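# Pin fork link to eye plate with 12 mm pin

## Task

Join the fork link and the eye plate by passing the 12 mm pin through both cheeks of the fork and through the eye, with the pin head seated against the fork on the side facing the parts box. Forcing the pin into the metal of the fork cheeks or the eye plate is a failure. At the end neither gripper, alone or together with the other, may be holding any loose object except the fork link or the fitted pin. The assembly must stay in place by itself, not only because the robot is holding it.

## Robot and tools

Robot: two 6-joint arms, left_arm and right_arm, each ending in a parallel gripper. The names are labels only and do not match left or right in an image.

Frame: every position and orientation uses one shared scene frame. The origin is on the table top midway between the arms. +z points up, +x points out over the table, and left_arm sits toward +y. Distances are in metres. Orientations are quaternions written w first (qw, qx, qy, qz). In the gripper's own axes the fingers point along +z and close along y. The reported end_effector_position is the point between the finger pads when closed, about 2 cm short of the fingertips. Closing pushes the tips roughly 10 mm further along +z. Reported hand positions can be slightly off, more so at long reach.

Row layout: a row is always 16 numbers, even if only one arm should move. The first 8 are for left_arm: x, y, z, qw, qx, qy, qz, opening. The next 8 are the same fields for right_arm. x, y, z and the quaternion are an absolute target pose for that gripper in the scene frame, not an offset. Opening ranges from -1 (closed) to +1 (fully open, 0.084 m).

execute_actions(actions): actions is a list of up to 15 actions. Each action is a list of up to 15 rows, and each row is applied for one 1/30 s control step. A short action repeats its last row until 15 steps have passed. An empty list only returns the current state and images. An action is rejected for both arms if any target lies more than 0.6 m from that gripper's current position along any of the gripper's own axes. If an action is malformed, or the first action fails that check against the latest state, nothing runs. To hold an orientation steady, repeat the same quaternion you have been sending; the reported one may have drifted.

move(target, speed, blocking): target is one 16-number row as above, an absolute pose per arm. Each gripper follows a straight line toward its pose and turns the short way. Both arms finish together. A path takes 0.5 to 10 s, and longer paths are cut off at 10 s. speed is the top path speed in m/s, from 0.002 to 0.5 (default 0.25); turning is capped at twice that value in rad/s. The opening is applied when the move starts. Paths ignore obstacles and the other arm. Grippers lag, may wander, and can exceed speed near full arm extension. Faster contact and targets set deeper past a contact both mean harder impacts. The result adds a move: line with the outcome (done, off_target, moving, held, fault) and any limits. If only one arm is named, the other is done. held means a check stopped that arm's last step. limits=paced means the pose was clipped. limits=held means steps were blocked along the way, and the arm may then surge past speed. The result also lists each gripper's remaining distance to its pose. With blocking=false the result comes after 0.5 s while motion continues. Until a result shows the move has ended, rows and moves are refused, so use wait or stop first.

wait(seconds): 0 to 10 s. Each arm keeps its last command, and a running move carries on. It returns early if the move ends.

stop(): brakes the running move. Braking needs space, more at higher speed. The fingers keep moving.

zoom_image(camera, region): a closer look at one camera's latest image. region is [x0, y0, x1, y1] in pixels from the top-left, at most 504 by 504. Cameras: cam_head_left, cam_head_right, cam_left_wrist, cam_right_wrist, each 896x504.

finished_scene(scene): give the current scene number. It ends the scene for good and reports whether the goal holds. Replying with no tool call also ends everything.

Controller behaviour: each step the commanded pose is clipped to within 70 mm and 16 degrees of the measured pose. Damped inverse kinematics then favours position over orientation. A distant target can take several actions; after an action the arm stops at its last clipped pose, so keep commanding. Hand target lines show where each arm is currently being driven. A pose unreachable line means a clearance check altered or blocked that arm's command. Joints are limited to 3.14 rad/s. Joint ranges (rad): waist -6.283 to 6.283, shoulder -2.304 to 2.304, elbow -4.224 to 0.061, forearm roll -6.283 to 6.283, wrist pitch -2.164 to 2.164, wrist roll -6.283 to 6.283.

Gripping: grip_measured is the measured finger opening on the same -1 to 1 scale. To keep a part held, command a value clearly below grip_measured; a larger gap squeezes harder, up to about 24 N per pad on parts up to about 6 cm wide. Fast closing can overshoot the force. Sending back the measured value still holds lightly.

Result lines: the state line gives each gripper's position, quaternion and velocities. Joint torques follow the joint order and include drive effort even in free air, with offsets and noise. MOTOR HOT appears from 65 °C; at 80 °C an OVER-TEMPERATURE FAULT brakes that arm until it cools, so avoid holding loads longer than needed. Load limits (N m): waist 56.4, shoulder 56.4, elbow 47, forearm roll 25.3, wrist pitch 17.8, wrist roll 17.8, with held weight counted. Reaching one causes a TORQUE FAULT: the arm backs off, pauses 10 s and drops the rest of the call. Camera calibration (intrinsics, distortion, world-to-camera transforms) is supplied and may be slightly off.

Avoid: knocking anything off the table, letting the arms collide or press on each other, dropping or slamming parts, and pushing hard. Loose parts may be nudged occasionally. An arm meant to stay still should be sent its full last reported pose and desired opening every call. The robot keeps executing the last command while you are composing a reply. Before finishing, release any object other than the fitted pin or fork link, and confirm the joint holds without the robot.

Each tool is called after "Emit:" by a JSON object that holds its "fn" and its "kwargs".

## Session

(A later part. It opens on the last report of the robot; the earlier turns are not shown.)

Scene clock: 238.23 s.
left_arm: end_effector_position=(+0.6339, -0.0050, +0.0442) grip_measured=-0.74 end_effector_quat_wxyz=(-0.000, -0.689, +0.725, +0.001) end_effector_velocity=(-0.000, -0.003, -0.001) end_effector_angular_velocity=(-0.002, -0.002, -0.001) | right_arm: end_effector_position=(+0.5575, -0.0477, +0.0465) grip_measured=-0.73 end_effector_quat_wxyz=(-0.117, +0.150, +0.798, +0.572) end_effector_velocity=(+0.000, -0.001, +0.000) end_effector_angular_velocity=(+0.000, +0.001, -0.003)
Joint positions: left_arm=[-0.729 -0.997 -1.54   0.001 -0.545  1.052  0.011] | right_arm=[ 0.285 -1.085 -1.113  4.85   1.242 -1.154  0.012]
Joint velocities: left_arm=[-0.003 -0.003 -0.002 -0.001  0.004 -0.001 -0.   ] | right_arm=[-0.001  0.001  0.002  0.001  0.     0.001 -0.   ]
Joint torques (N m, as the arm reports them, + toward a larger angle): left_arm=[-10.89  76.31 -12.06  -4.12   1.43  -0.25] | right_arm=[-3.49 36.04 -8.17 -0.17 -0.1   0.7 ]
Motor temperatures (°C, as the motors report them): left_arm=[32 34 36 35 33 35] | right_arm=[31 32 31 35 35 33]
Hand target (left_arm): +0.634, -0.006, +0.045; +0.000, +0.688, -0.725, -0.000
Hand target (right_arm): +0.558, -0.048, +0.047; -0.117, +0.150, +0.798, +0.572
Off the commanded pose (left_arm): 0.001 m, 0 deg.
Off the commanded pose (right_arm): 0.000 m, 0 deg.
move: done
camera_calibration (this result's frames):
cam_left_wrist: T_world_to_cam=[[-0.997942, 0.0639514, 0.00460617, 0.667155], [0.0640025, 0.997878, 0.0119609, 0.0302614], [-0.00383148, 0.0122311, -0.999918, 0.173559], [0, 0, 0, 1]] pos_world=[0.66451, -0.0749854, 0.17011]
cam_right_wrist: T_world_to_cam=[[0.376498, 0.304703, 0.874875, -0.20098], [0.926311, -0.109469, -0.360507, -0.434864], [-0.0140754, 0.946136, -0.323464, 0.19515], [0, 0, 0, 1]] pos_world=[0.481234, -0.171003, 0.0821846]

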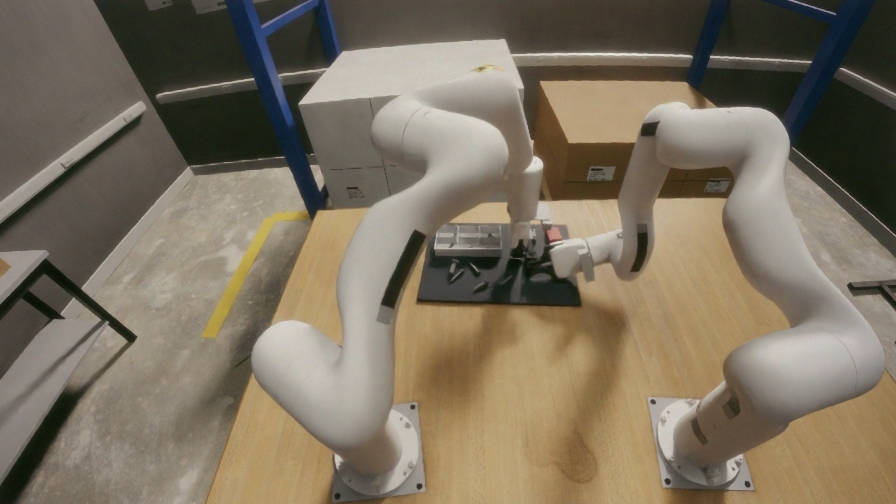

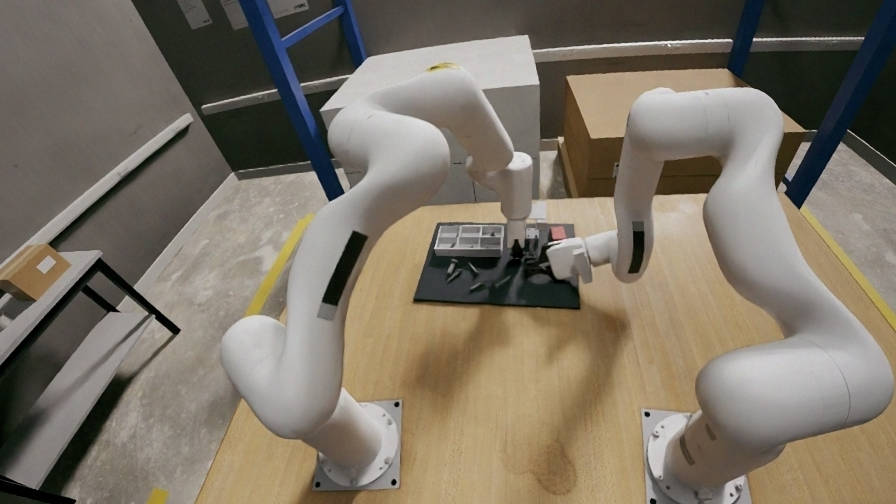

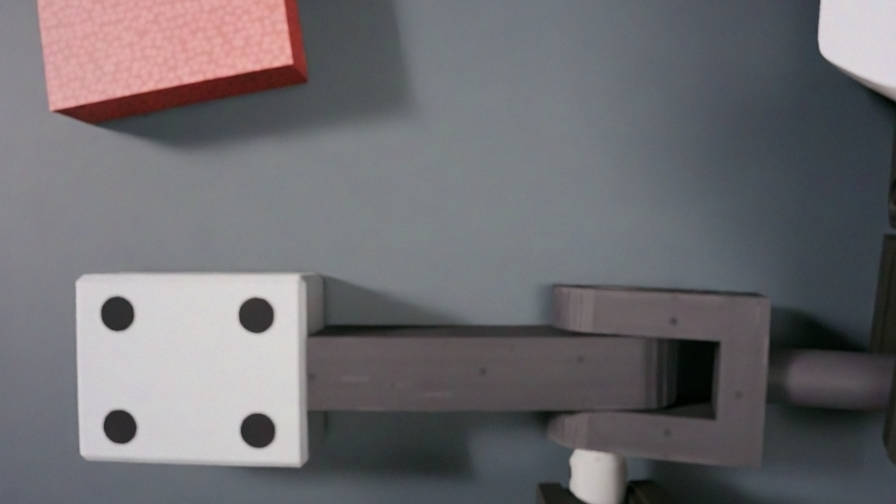

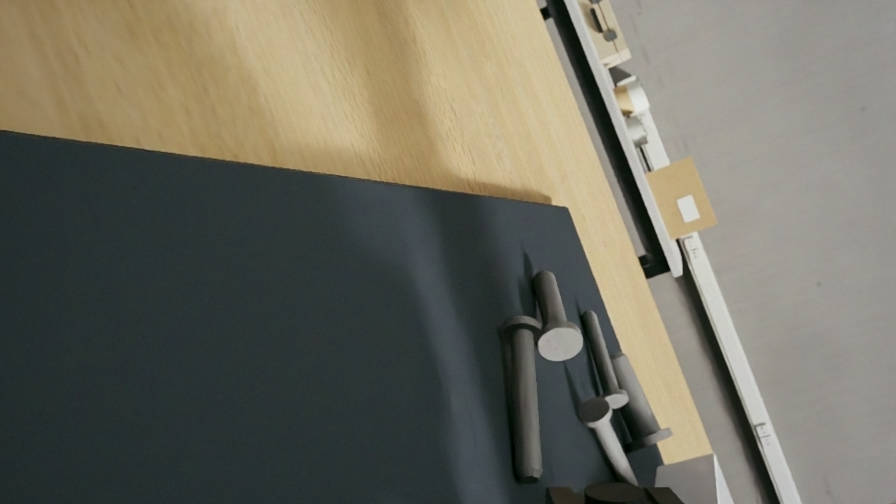

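z=.0385 showed no contact; try deeper there.

Emit:
{"fn": "move", "kwargs": {"target": [0.634,0.0,0.0385,0,0.688,-0.725,0,-1,0.5575,-0.0477,0.0465,-0.1168,0.150,0.7978,0.5715,-1], "speed": 0.01}}

Emit:
{"fn": "move", "kwargs": {"target": [0.6343,-0.010,0.0385,0,0.688,-0.725,0,-1,0.5575,-0.0477,0.0465,-0.1168,0.150,0.7978,0.5715,-1], "speed": 0.005}}

Scene clock: 240.30 s.
left_arm: end_effector_position=(+0.6340, -0.0001, +0.0386) grip_measured=-0.74 end_effector_quat_wxyz=(+0.000, -0.688, +0.725, -0.000) end_effector_velocity=(-0.000, +0.001, -0.001) end_effector_angular_velocity=(-0.000, -0.001, -0.001) | right_arm: end_effector_position=(+0.5575, -0.0477, +0.0465) grip_measured=-0.73 end_effector_quat_wxyz=(-0.117, +0.150, +0.798, +0.572) end_effector_velocity=(+0.000, +0.000, +0.000) end_effector_angular_velocity=(+0.000, -0.001, -0.001)
Joint positions: left_arm=[-0.723 -1.    -1.531  0.    -0.53   1.06   0.011] | right_arm=[ 0.285 -1.085 -1.113  4.85   1.242 -1.154  0.012]
Joint velocities: left_arm=[ 0.001 -0.001  0.002  0.     0.004  0.002  0.   ] | right_arm=[ 0.    -0.    -0.     0.001  0.    -0.    -0.   ]
Joint torques (N m, as the arm reports them, + toward a larger angle): left_arm=[  6.7   73.24 -10.15  -0.46   0.32  -0.17] | right_arm=[-2.13 35.49 -7.56  0.67 -0.3   0.28]
Motor temperatures (°C, as the motors report them): left_arm=[32 34 36 35 33 35] | right_arm=[31 32 31 35 35 33]
Hand target (left_arm): +0.634, +0.000, +0.038; -0.000, +0.688, -0.725, -0.000
Hand target (right_arm): +0.557, -0.048, +0.046; -0.117, +0.150, +0.798, +0.572
Off the commanded pose (left_arm): 0.000 m, 0 deg.
Off the commanded pose (right_arm): 0.000 m, 0 deg.
move: done
camera_calibration (this result's frames):
cam_left_wrist: T_world_to_cam=[[-0.997918, 0.0644115, 0.00334103, 0.666958], [0.0644445, 0.997861, 0.0109632, 0.025183], [-0.00262773, 0.0111557, -0.999934, 0.167162], [0, 0, 0, 1]] pos_world=[0.664386, -0.0699538, 0.164647]
cam_right_wrist: T_world_to_cam=[[0.376498, 0.304856, 0.874821, -0.200922], [0.92631, -0.109475, -0.360507, -0.434859], [-0.0141316, 0.946086, -0.323608, 0.19514], [0, 0, 0, 1]] pos_world=[0.481219, -0.170973, 0.0821499]

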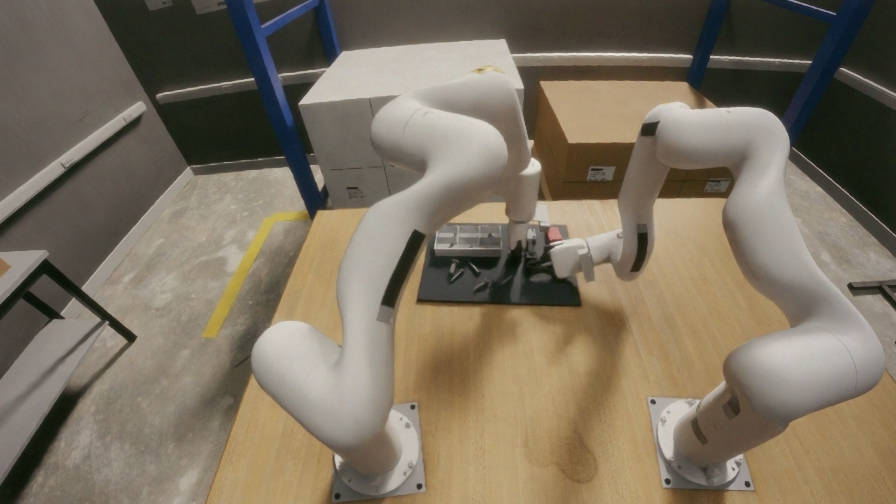

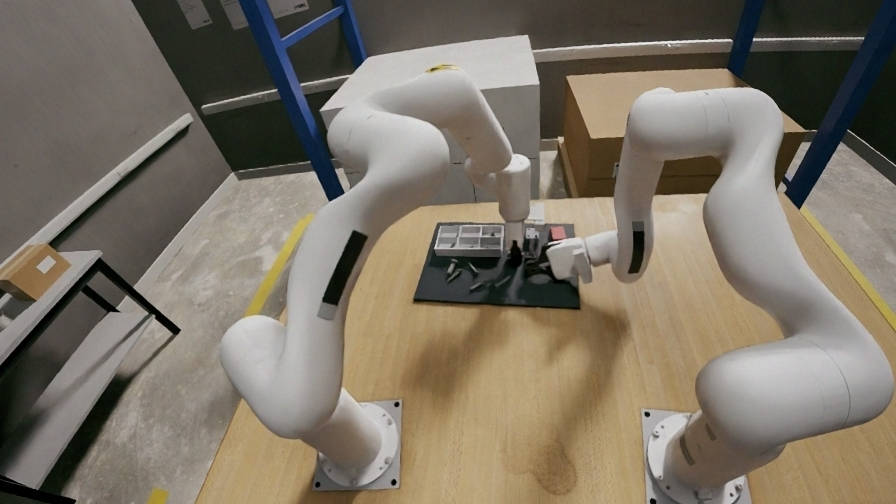

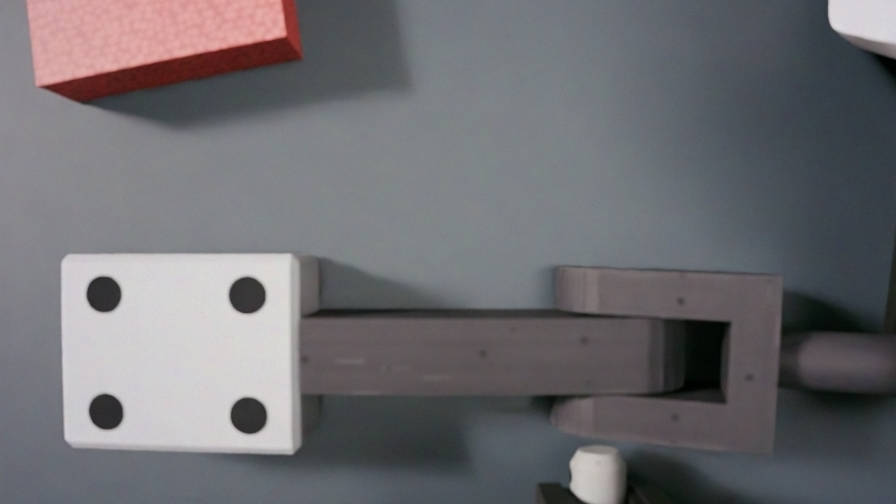

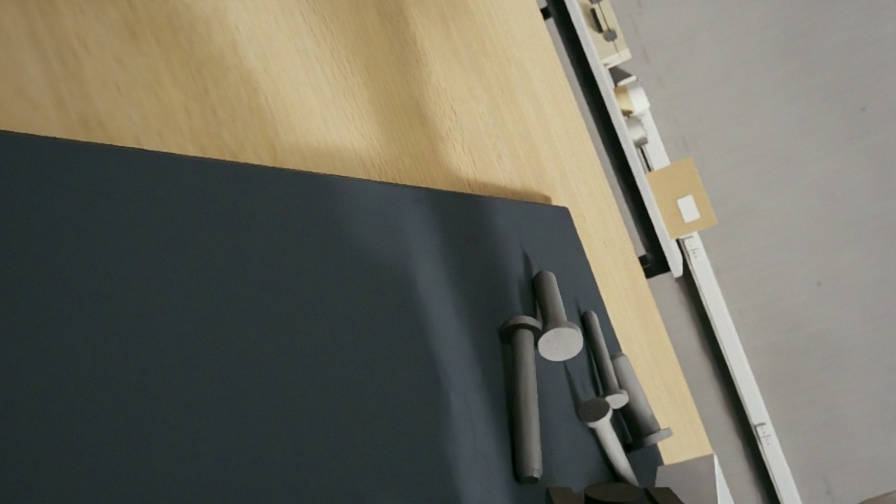

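Scene clock: 242.50 s.
left_arm: end_effector_position=(+0.6335, -0.0090, +0.0381) grip_measured=-0.74 end_effector_quat_wxyz=(-0.000, -0.688, +0.725, +0.002) end_effector_velocity=(+0.000, -0.000, -0.001) end_effector_angular_velocity=(+0.001, +0.000, -0.000) | right_arm: end_effector_position=(+0.5575, -0.0477, +0.0465) grip_measured=-0.73 end_effector_quat_wxyz=(-0.117, +0.150, +0.798, +0.572) end_effector_velocity=(+0.001, +0.001, +0.001) end_effector_angular_velocity=(+0.002, -0.003, -0.000)
Joint positions: left_arm=[-0.734 -1.012 -1.552  0.    -0.544  1.048  0.011] | right_arm=[ 0.285 -1.085 -1.113  4.85   1.242 -1.154  0.012]
Joint velocities: left_arm=[-0.001 -0.003 -0.003  0.001 -0.    -0.001  0.   ] | right_arm=[ 0.001  0.001 -0.002  0.002  0.001  0.    -0.   ]
Joint torques (N m, as the arm reports them, + toward a larger angle): left_arm=[ -4.96  78.6  -17.22  -2.5    3.86  -0.43] | right_arm=[-2.26 32.64 -8.36  0.12  0.02  0.53]
Motor temperatures (°C, as the motors report them): left_arm=[32 34 36 35 33 35] | right_arm=[31 32 31 35 35 33]
Hand target (left_arm): +0.634, -0.010, +0.039; +0.000, +0.688, -0.725, -0.000
Hand target (right_arm): +0.558, -0.048, +0.046; -0.117, +0.150, +0.798, +0.572
Off the commanded pose (left_arm): 0.001 m, 0 deg.
Off the commanded pose (right_arm): 0.000 m, 0 deg.
move: done
camera_calibration (this result's frames):
cam_left_wrist: T_world_to_cam=[[-0.997908, 0.0643309, 0.00643854, 0.66694], [0.0644093, 0.997841, 0.0128056, 0.0340464], [-0.00560085, 0.0131935, -0.999897, 0.168627], [0, 0, 0, 1]] pos_world=[0.664296, -0.0791026, 0.163879]
cam_right_wrist: T_world_to_cam=[[0.376475, 0.304814, 0.874845, -0.200936], [0.926319, -0.109445, -0.360493, -0.434863], [-0.0141359, 0.946103, -0.323559, 0.19513], [0, 0, 0, 1]] pos_world=[0.481228, -0.170958, 0.0821583]

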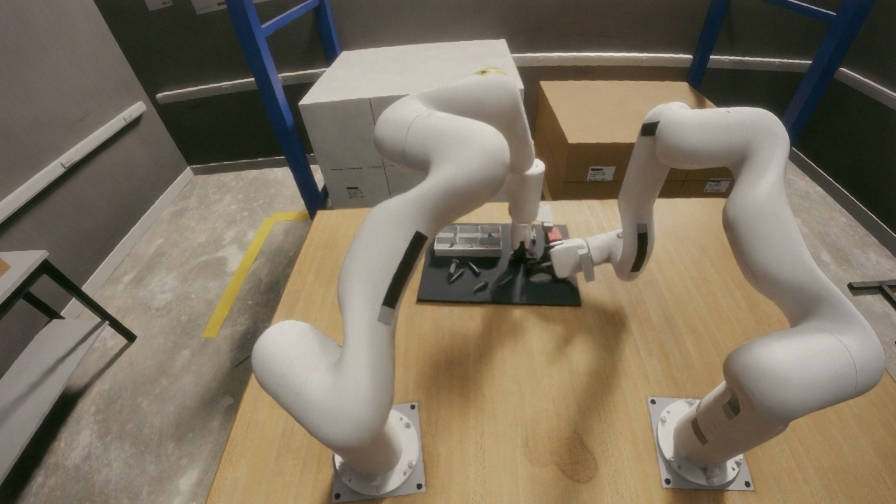

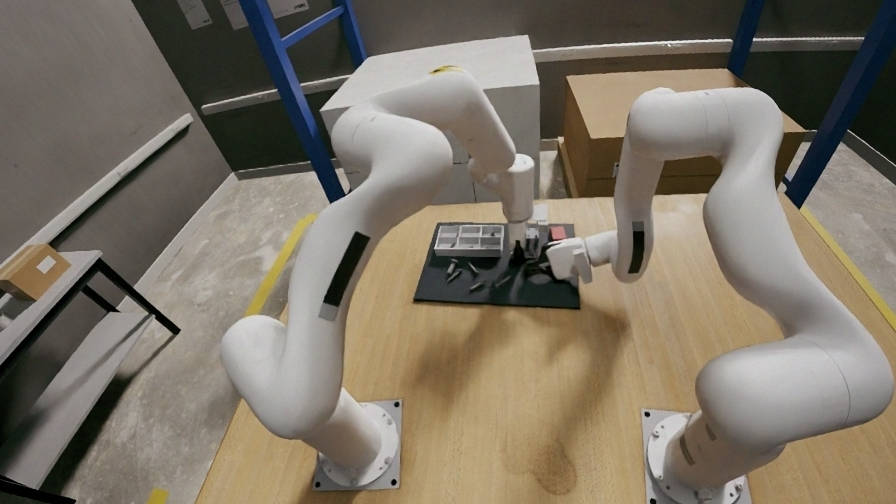

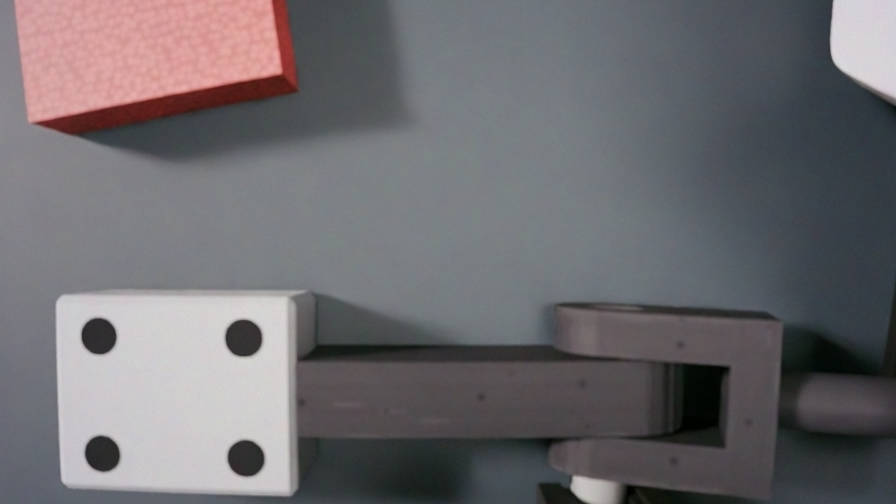

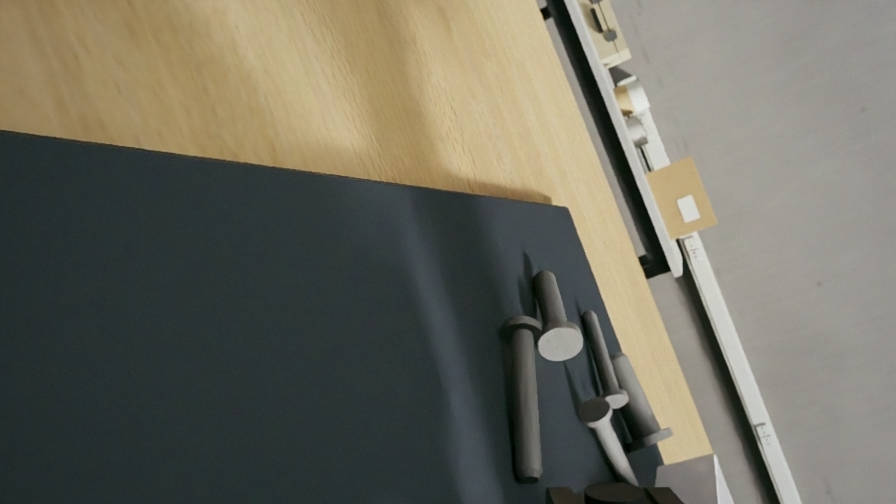

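Emit:
{"fn": "move", "kwargs": {"target": [0.6335,-0.008,0.0365,0,0.688,-0.725,0,-1,0.5575,-0.0477,0.0465,-0.1168,0.150,0.7978,0.5715,-1], "speed": 0.003}}

Emit:
{"fn": "move", "kwargs": {"target": [0.6335,-0.013,0.0365,0,0.688,-0.725,0,-1,0.5575,-0.0477,0.0465,-0.1168,0.150,0.7978,0.5715,-1], "speed": 0.004}}

Scene clock: 245.33 s.
left_arm: end_effector_position=(+0.6340, -0.0084, +0.0368) grip_measured=-0.74 end_effector_quat_wxyz=(+0.000, -0.688, +0.725, -0.001) end_effector_velocity=(-0.001, +0.001, -0.001) end_effector_angular_velocity=(+0.002, +0.002, -0.001) | right_arm: end_effector_position=(+0.5575, -0.0477, +0.0465) grip_measured=-0.73 end_effector_quat_wxyz=(-0.117, +0.150, +0.798, +0.572) end_effector_velocity=(+0.000, -0.000, -0.000) end_effector_angular_velocity=(+0.000, -0.000, +0.000)
Joint positions: left_arm=[-0.733 -1.011 -1.548 -0.    -0.534  1.049  0.011] | right_arm=[ 0.285 -1.085 -1.113  4.85   1.242 -1.154  0.012]
Joint velocities: left_arm=[ 0.001 -0.001  0.002  0.001  0.001  0.    -0.   ] | right_arm=[-0.001 -0.    -0.    -0.001  0.    -0.    -0.   ]
Joint torques (N m, as the arm reports them, + toward a larger angle): left_arm=[ 13.85  74.68 -14.34   0.21   2.72  -0.61] | right_arm=[-0.89 36.58 -6.42  0.56 -0.22  0.67]
Motor temperatures (°C, as the motors report them): left_arm=[32 34 37 35 33 35] | right_arm=[31 32 31 35 35 33]
Hand target (left_arm): +0.634, -0.008, +0.036; -0.000, +0.688, -0.725, +0.000
Hand target (right_arm): +0.557, -0.048, +0.047; -0.117, +0.150, +0.798, +0.572
Off the commanded pose (left_arm): 0.001 m, 0 deg.
Off the commanded pose (right_arm): 0.000 m, 0 deg.
move: done
camera_calibration (this result's frames):
cam_left_wrist: T_world_to_cam=[[-0.997925, 0.0643581, 0.00189703, 0.667552], [0.064374, 0.997875, 0.0101087, 0.0334943], [-0.00124242, 0.0102098, -0.999947, 0.164601], [0, 0, 0, 1]] pos_world=[0.664215, -0.078066, 0.162987]
cam_right_wrist: T_world_to_cam=[[0.376497, 0.304857, 0.874821, -0.200924], [0.92631, -0.109477, -0.360506, -0.434862], [-0.0141295, 0.946085, -0.32361, 0.195137], [0, 0, 0, 1]] pos_world=[0.481221, -0.170971, 0.0821504]

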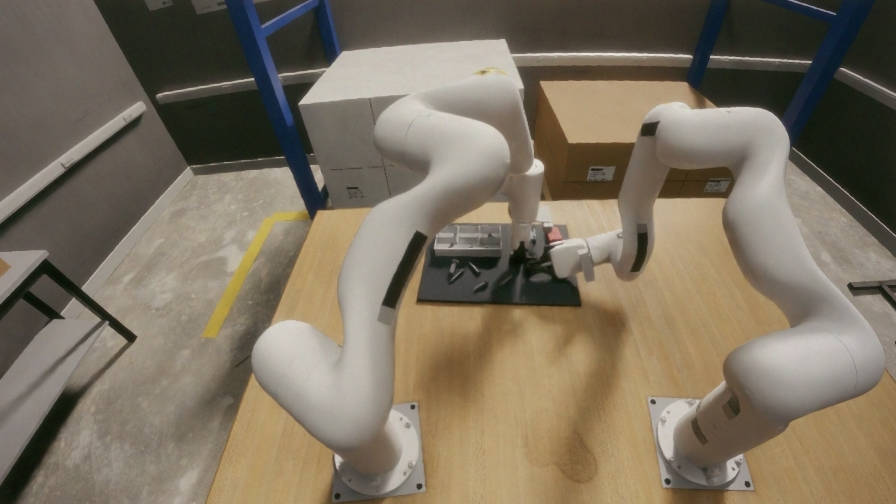

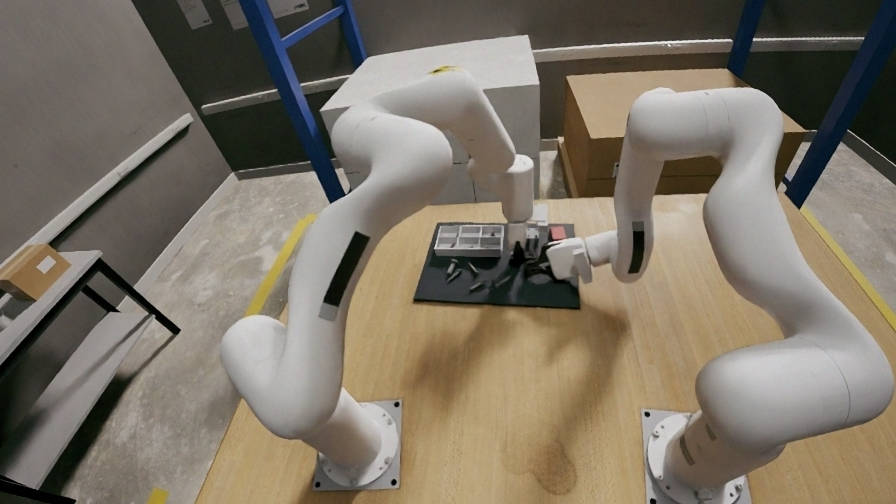

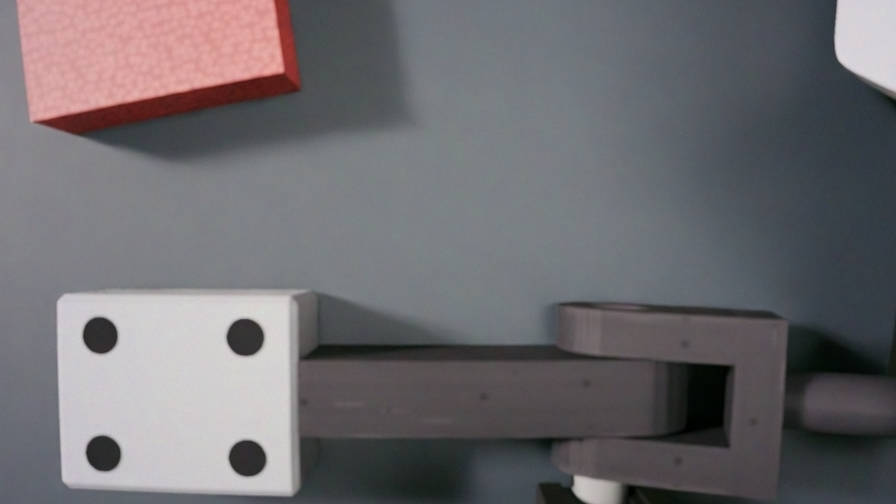

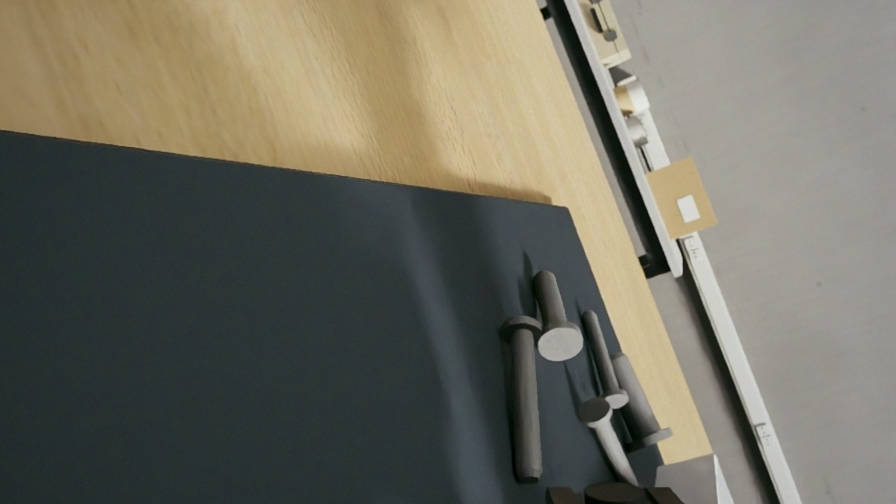

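Scene clock: 246.73 s.
left_arm: end_effector_position=(+0.6333, -0.0128, +0.0364) grip_measured=-0.74 end_effector_quat_wxyz=(-0.000, -0.688, +0.725, +0.001) end_effector_velocity=(+0.001, -0.001, +0.001) end_effector_angular_velocity=(-0.001, -0.001, +0.000) | right_arm: end_effector_position=(+0.5575, -0.0477, +0.0465) grip_measured=-0.73 end_effector_quat_wxyz=(-0.117, +0.150, +0.798, +0.572) end_effector_velocity=(-0.000, -0.000, -0.000) end_effector_angular_velocity=(-0.000, -0.000, +0.002)
Joint positions: left_arm=[-0.739 -1.017 -1.558 -0.    -0.542  1.043  0.011] | right_arm=[ 0.285 -1.085 -1.113  4.85   1.242 -1.154  0.012]
Joint velocities: left_arm=[-0.     0.001 -0.002  0.    -0.001 -0.001 -0.   ] | right_arm=[-0.    -0.    -0.    -0.002 -0.    -0.     0.   ]
Joint torques (N m, as the arm reports them, + toward a larger angle): left_arm=[ -5.15  81.66 -17.82  -3.02   4.15  -0.34] | right_arm=[-7.58 34.66 -7.44  0.22 -0.28  0.5 ]
Motor temperatures (°C, as the motors report them): left_arm=[32 34 37 35 33 35] | right_arm=[31 32 31 35 35 33]
Hand target (left_arm): +0.634, -0.013, +0.037; +0.000, +0.688, -0.725, -0.000
Hand target (right_arm): +0.558, -0.048, +0.047; -0.117, +0.150, +0.798, +0.572
Off the commanded pose (left_arm): 0.000 m, 0 deg.
Off the commanded pose (right_arm): 0.000 m, 0 deg.
move: done
camera_calibration (this result's frames):
cam_left_wrist: T_world_to_cam=[[-0.997913, 0.0644265, 0.0043375, 0.667014], [0.0644726, 0.997853, 0.0114853, 0.0378416], [-0.00358823, 0.011741, -0.999925, 0.165755], [0, 0, 0, 1]] pos_world=[0.663777, -0.0826799, 0.162415]
cam_right_wrist: T_world_to_cam=[[0.376472, 0.304776, 0.87486, -0.200949], [0.92632, -0.10945, -0.360487, -0.434867], [-0.0141147, 0.946114, -0.323525, 0.195137], [0, 0, 0, 1]] pos_world=[0.481232, -0.170974, 0.0821698]

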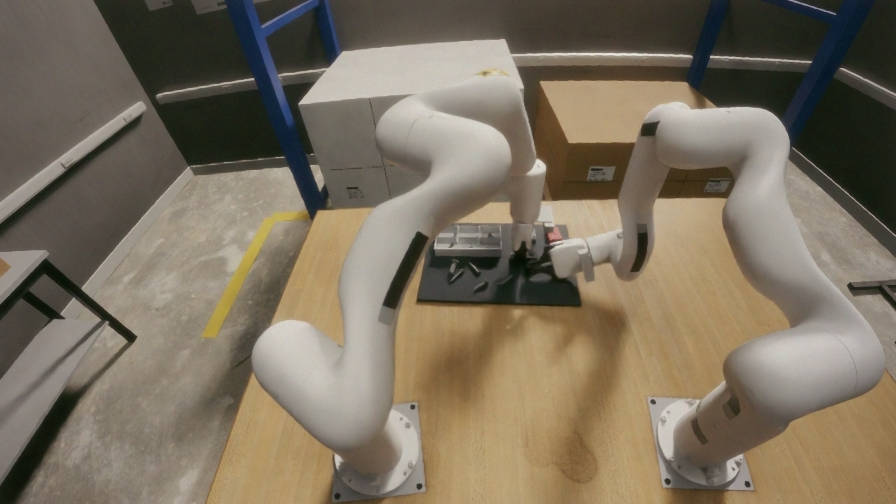

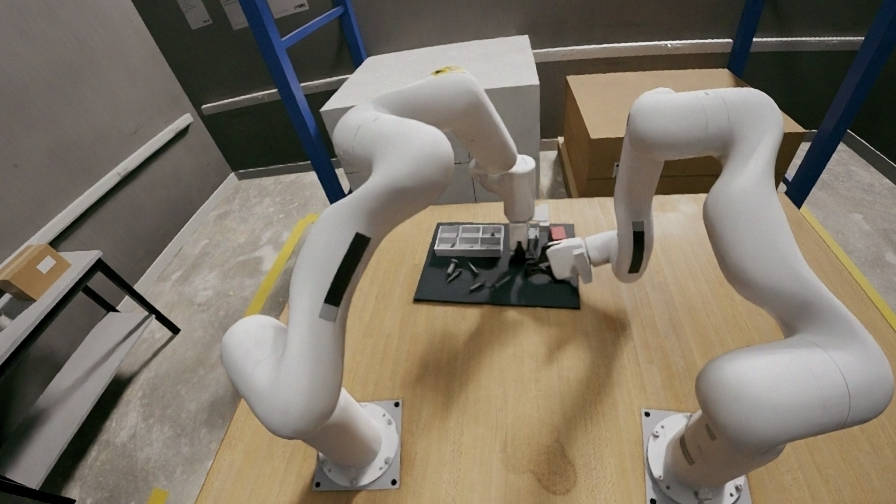

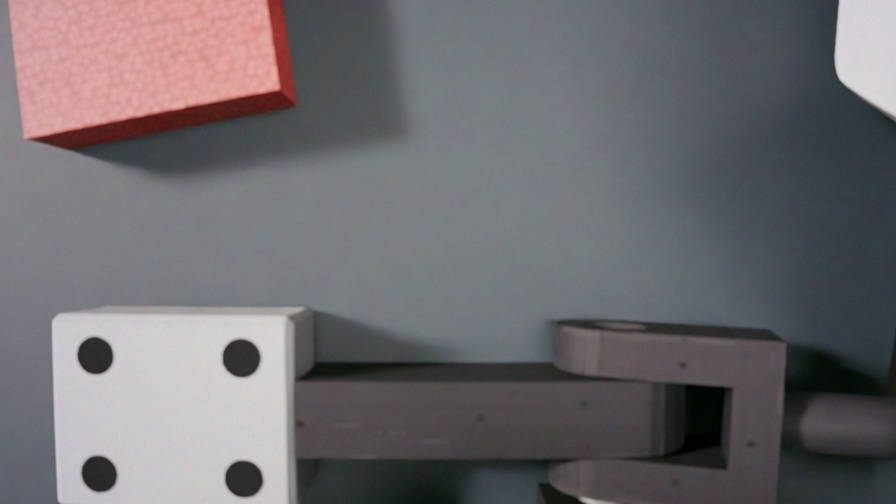

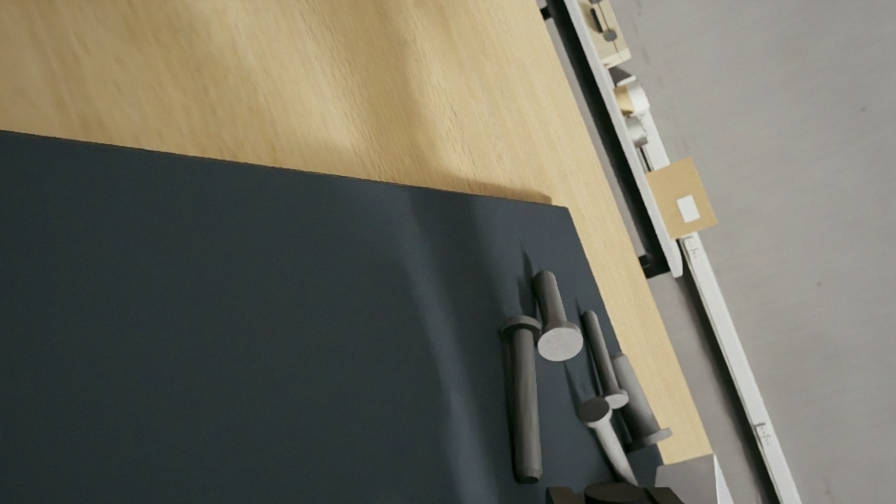

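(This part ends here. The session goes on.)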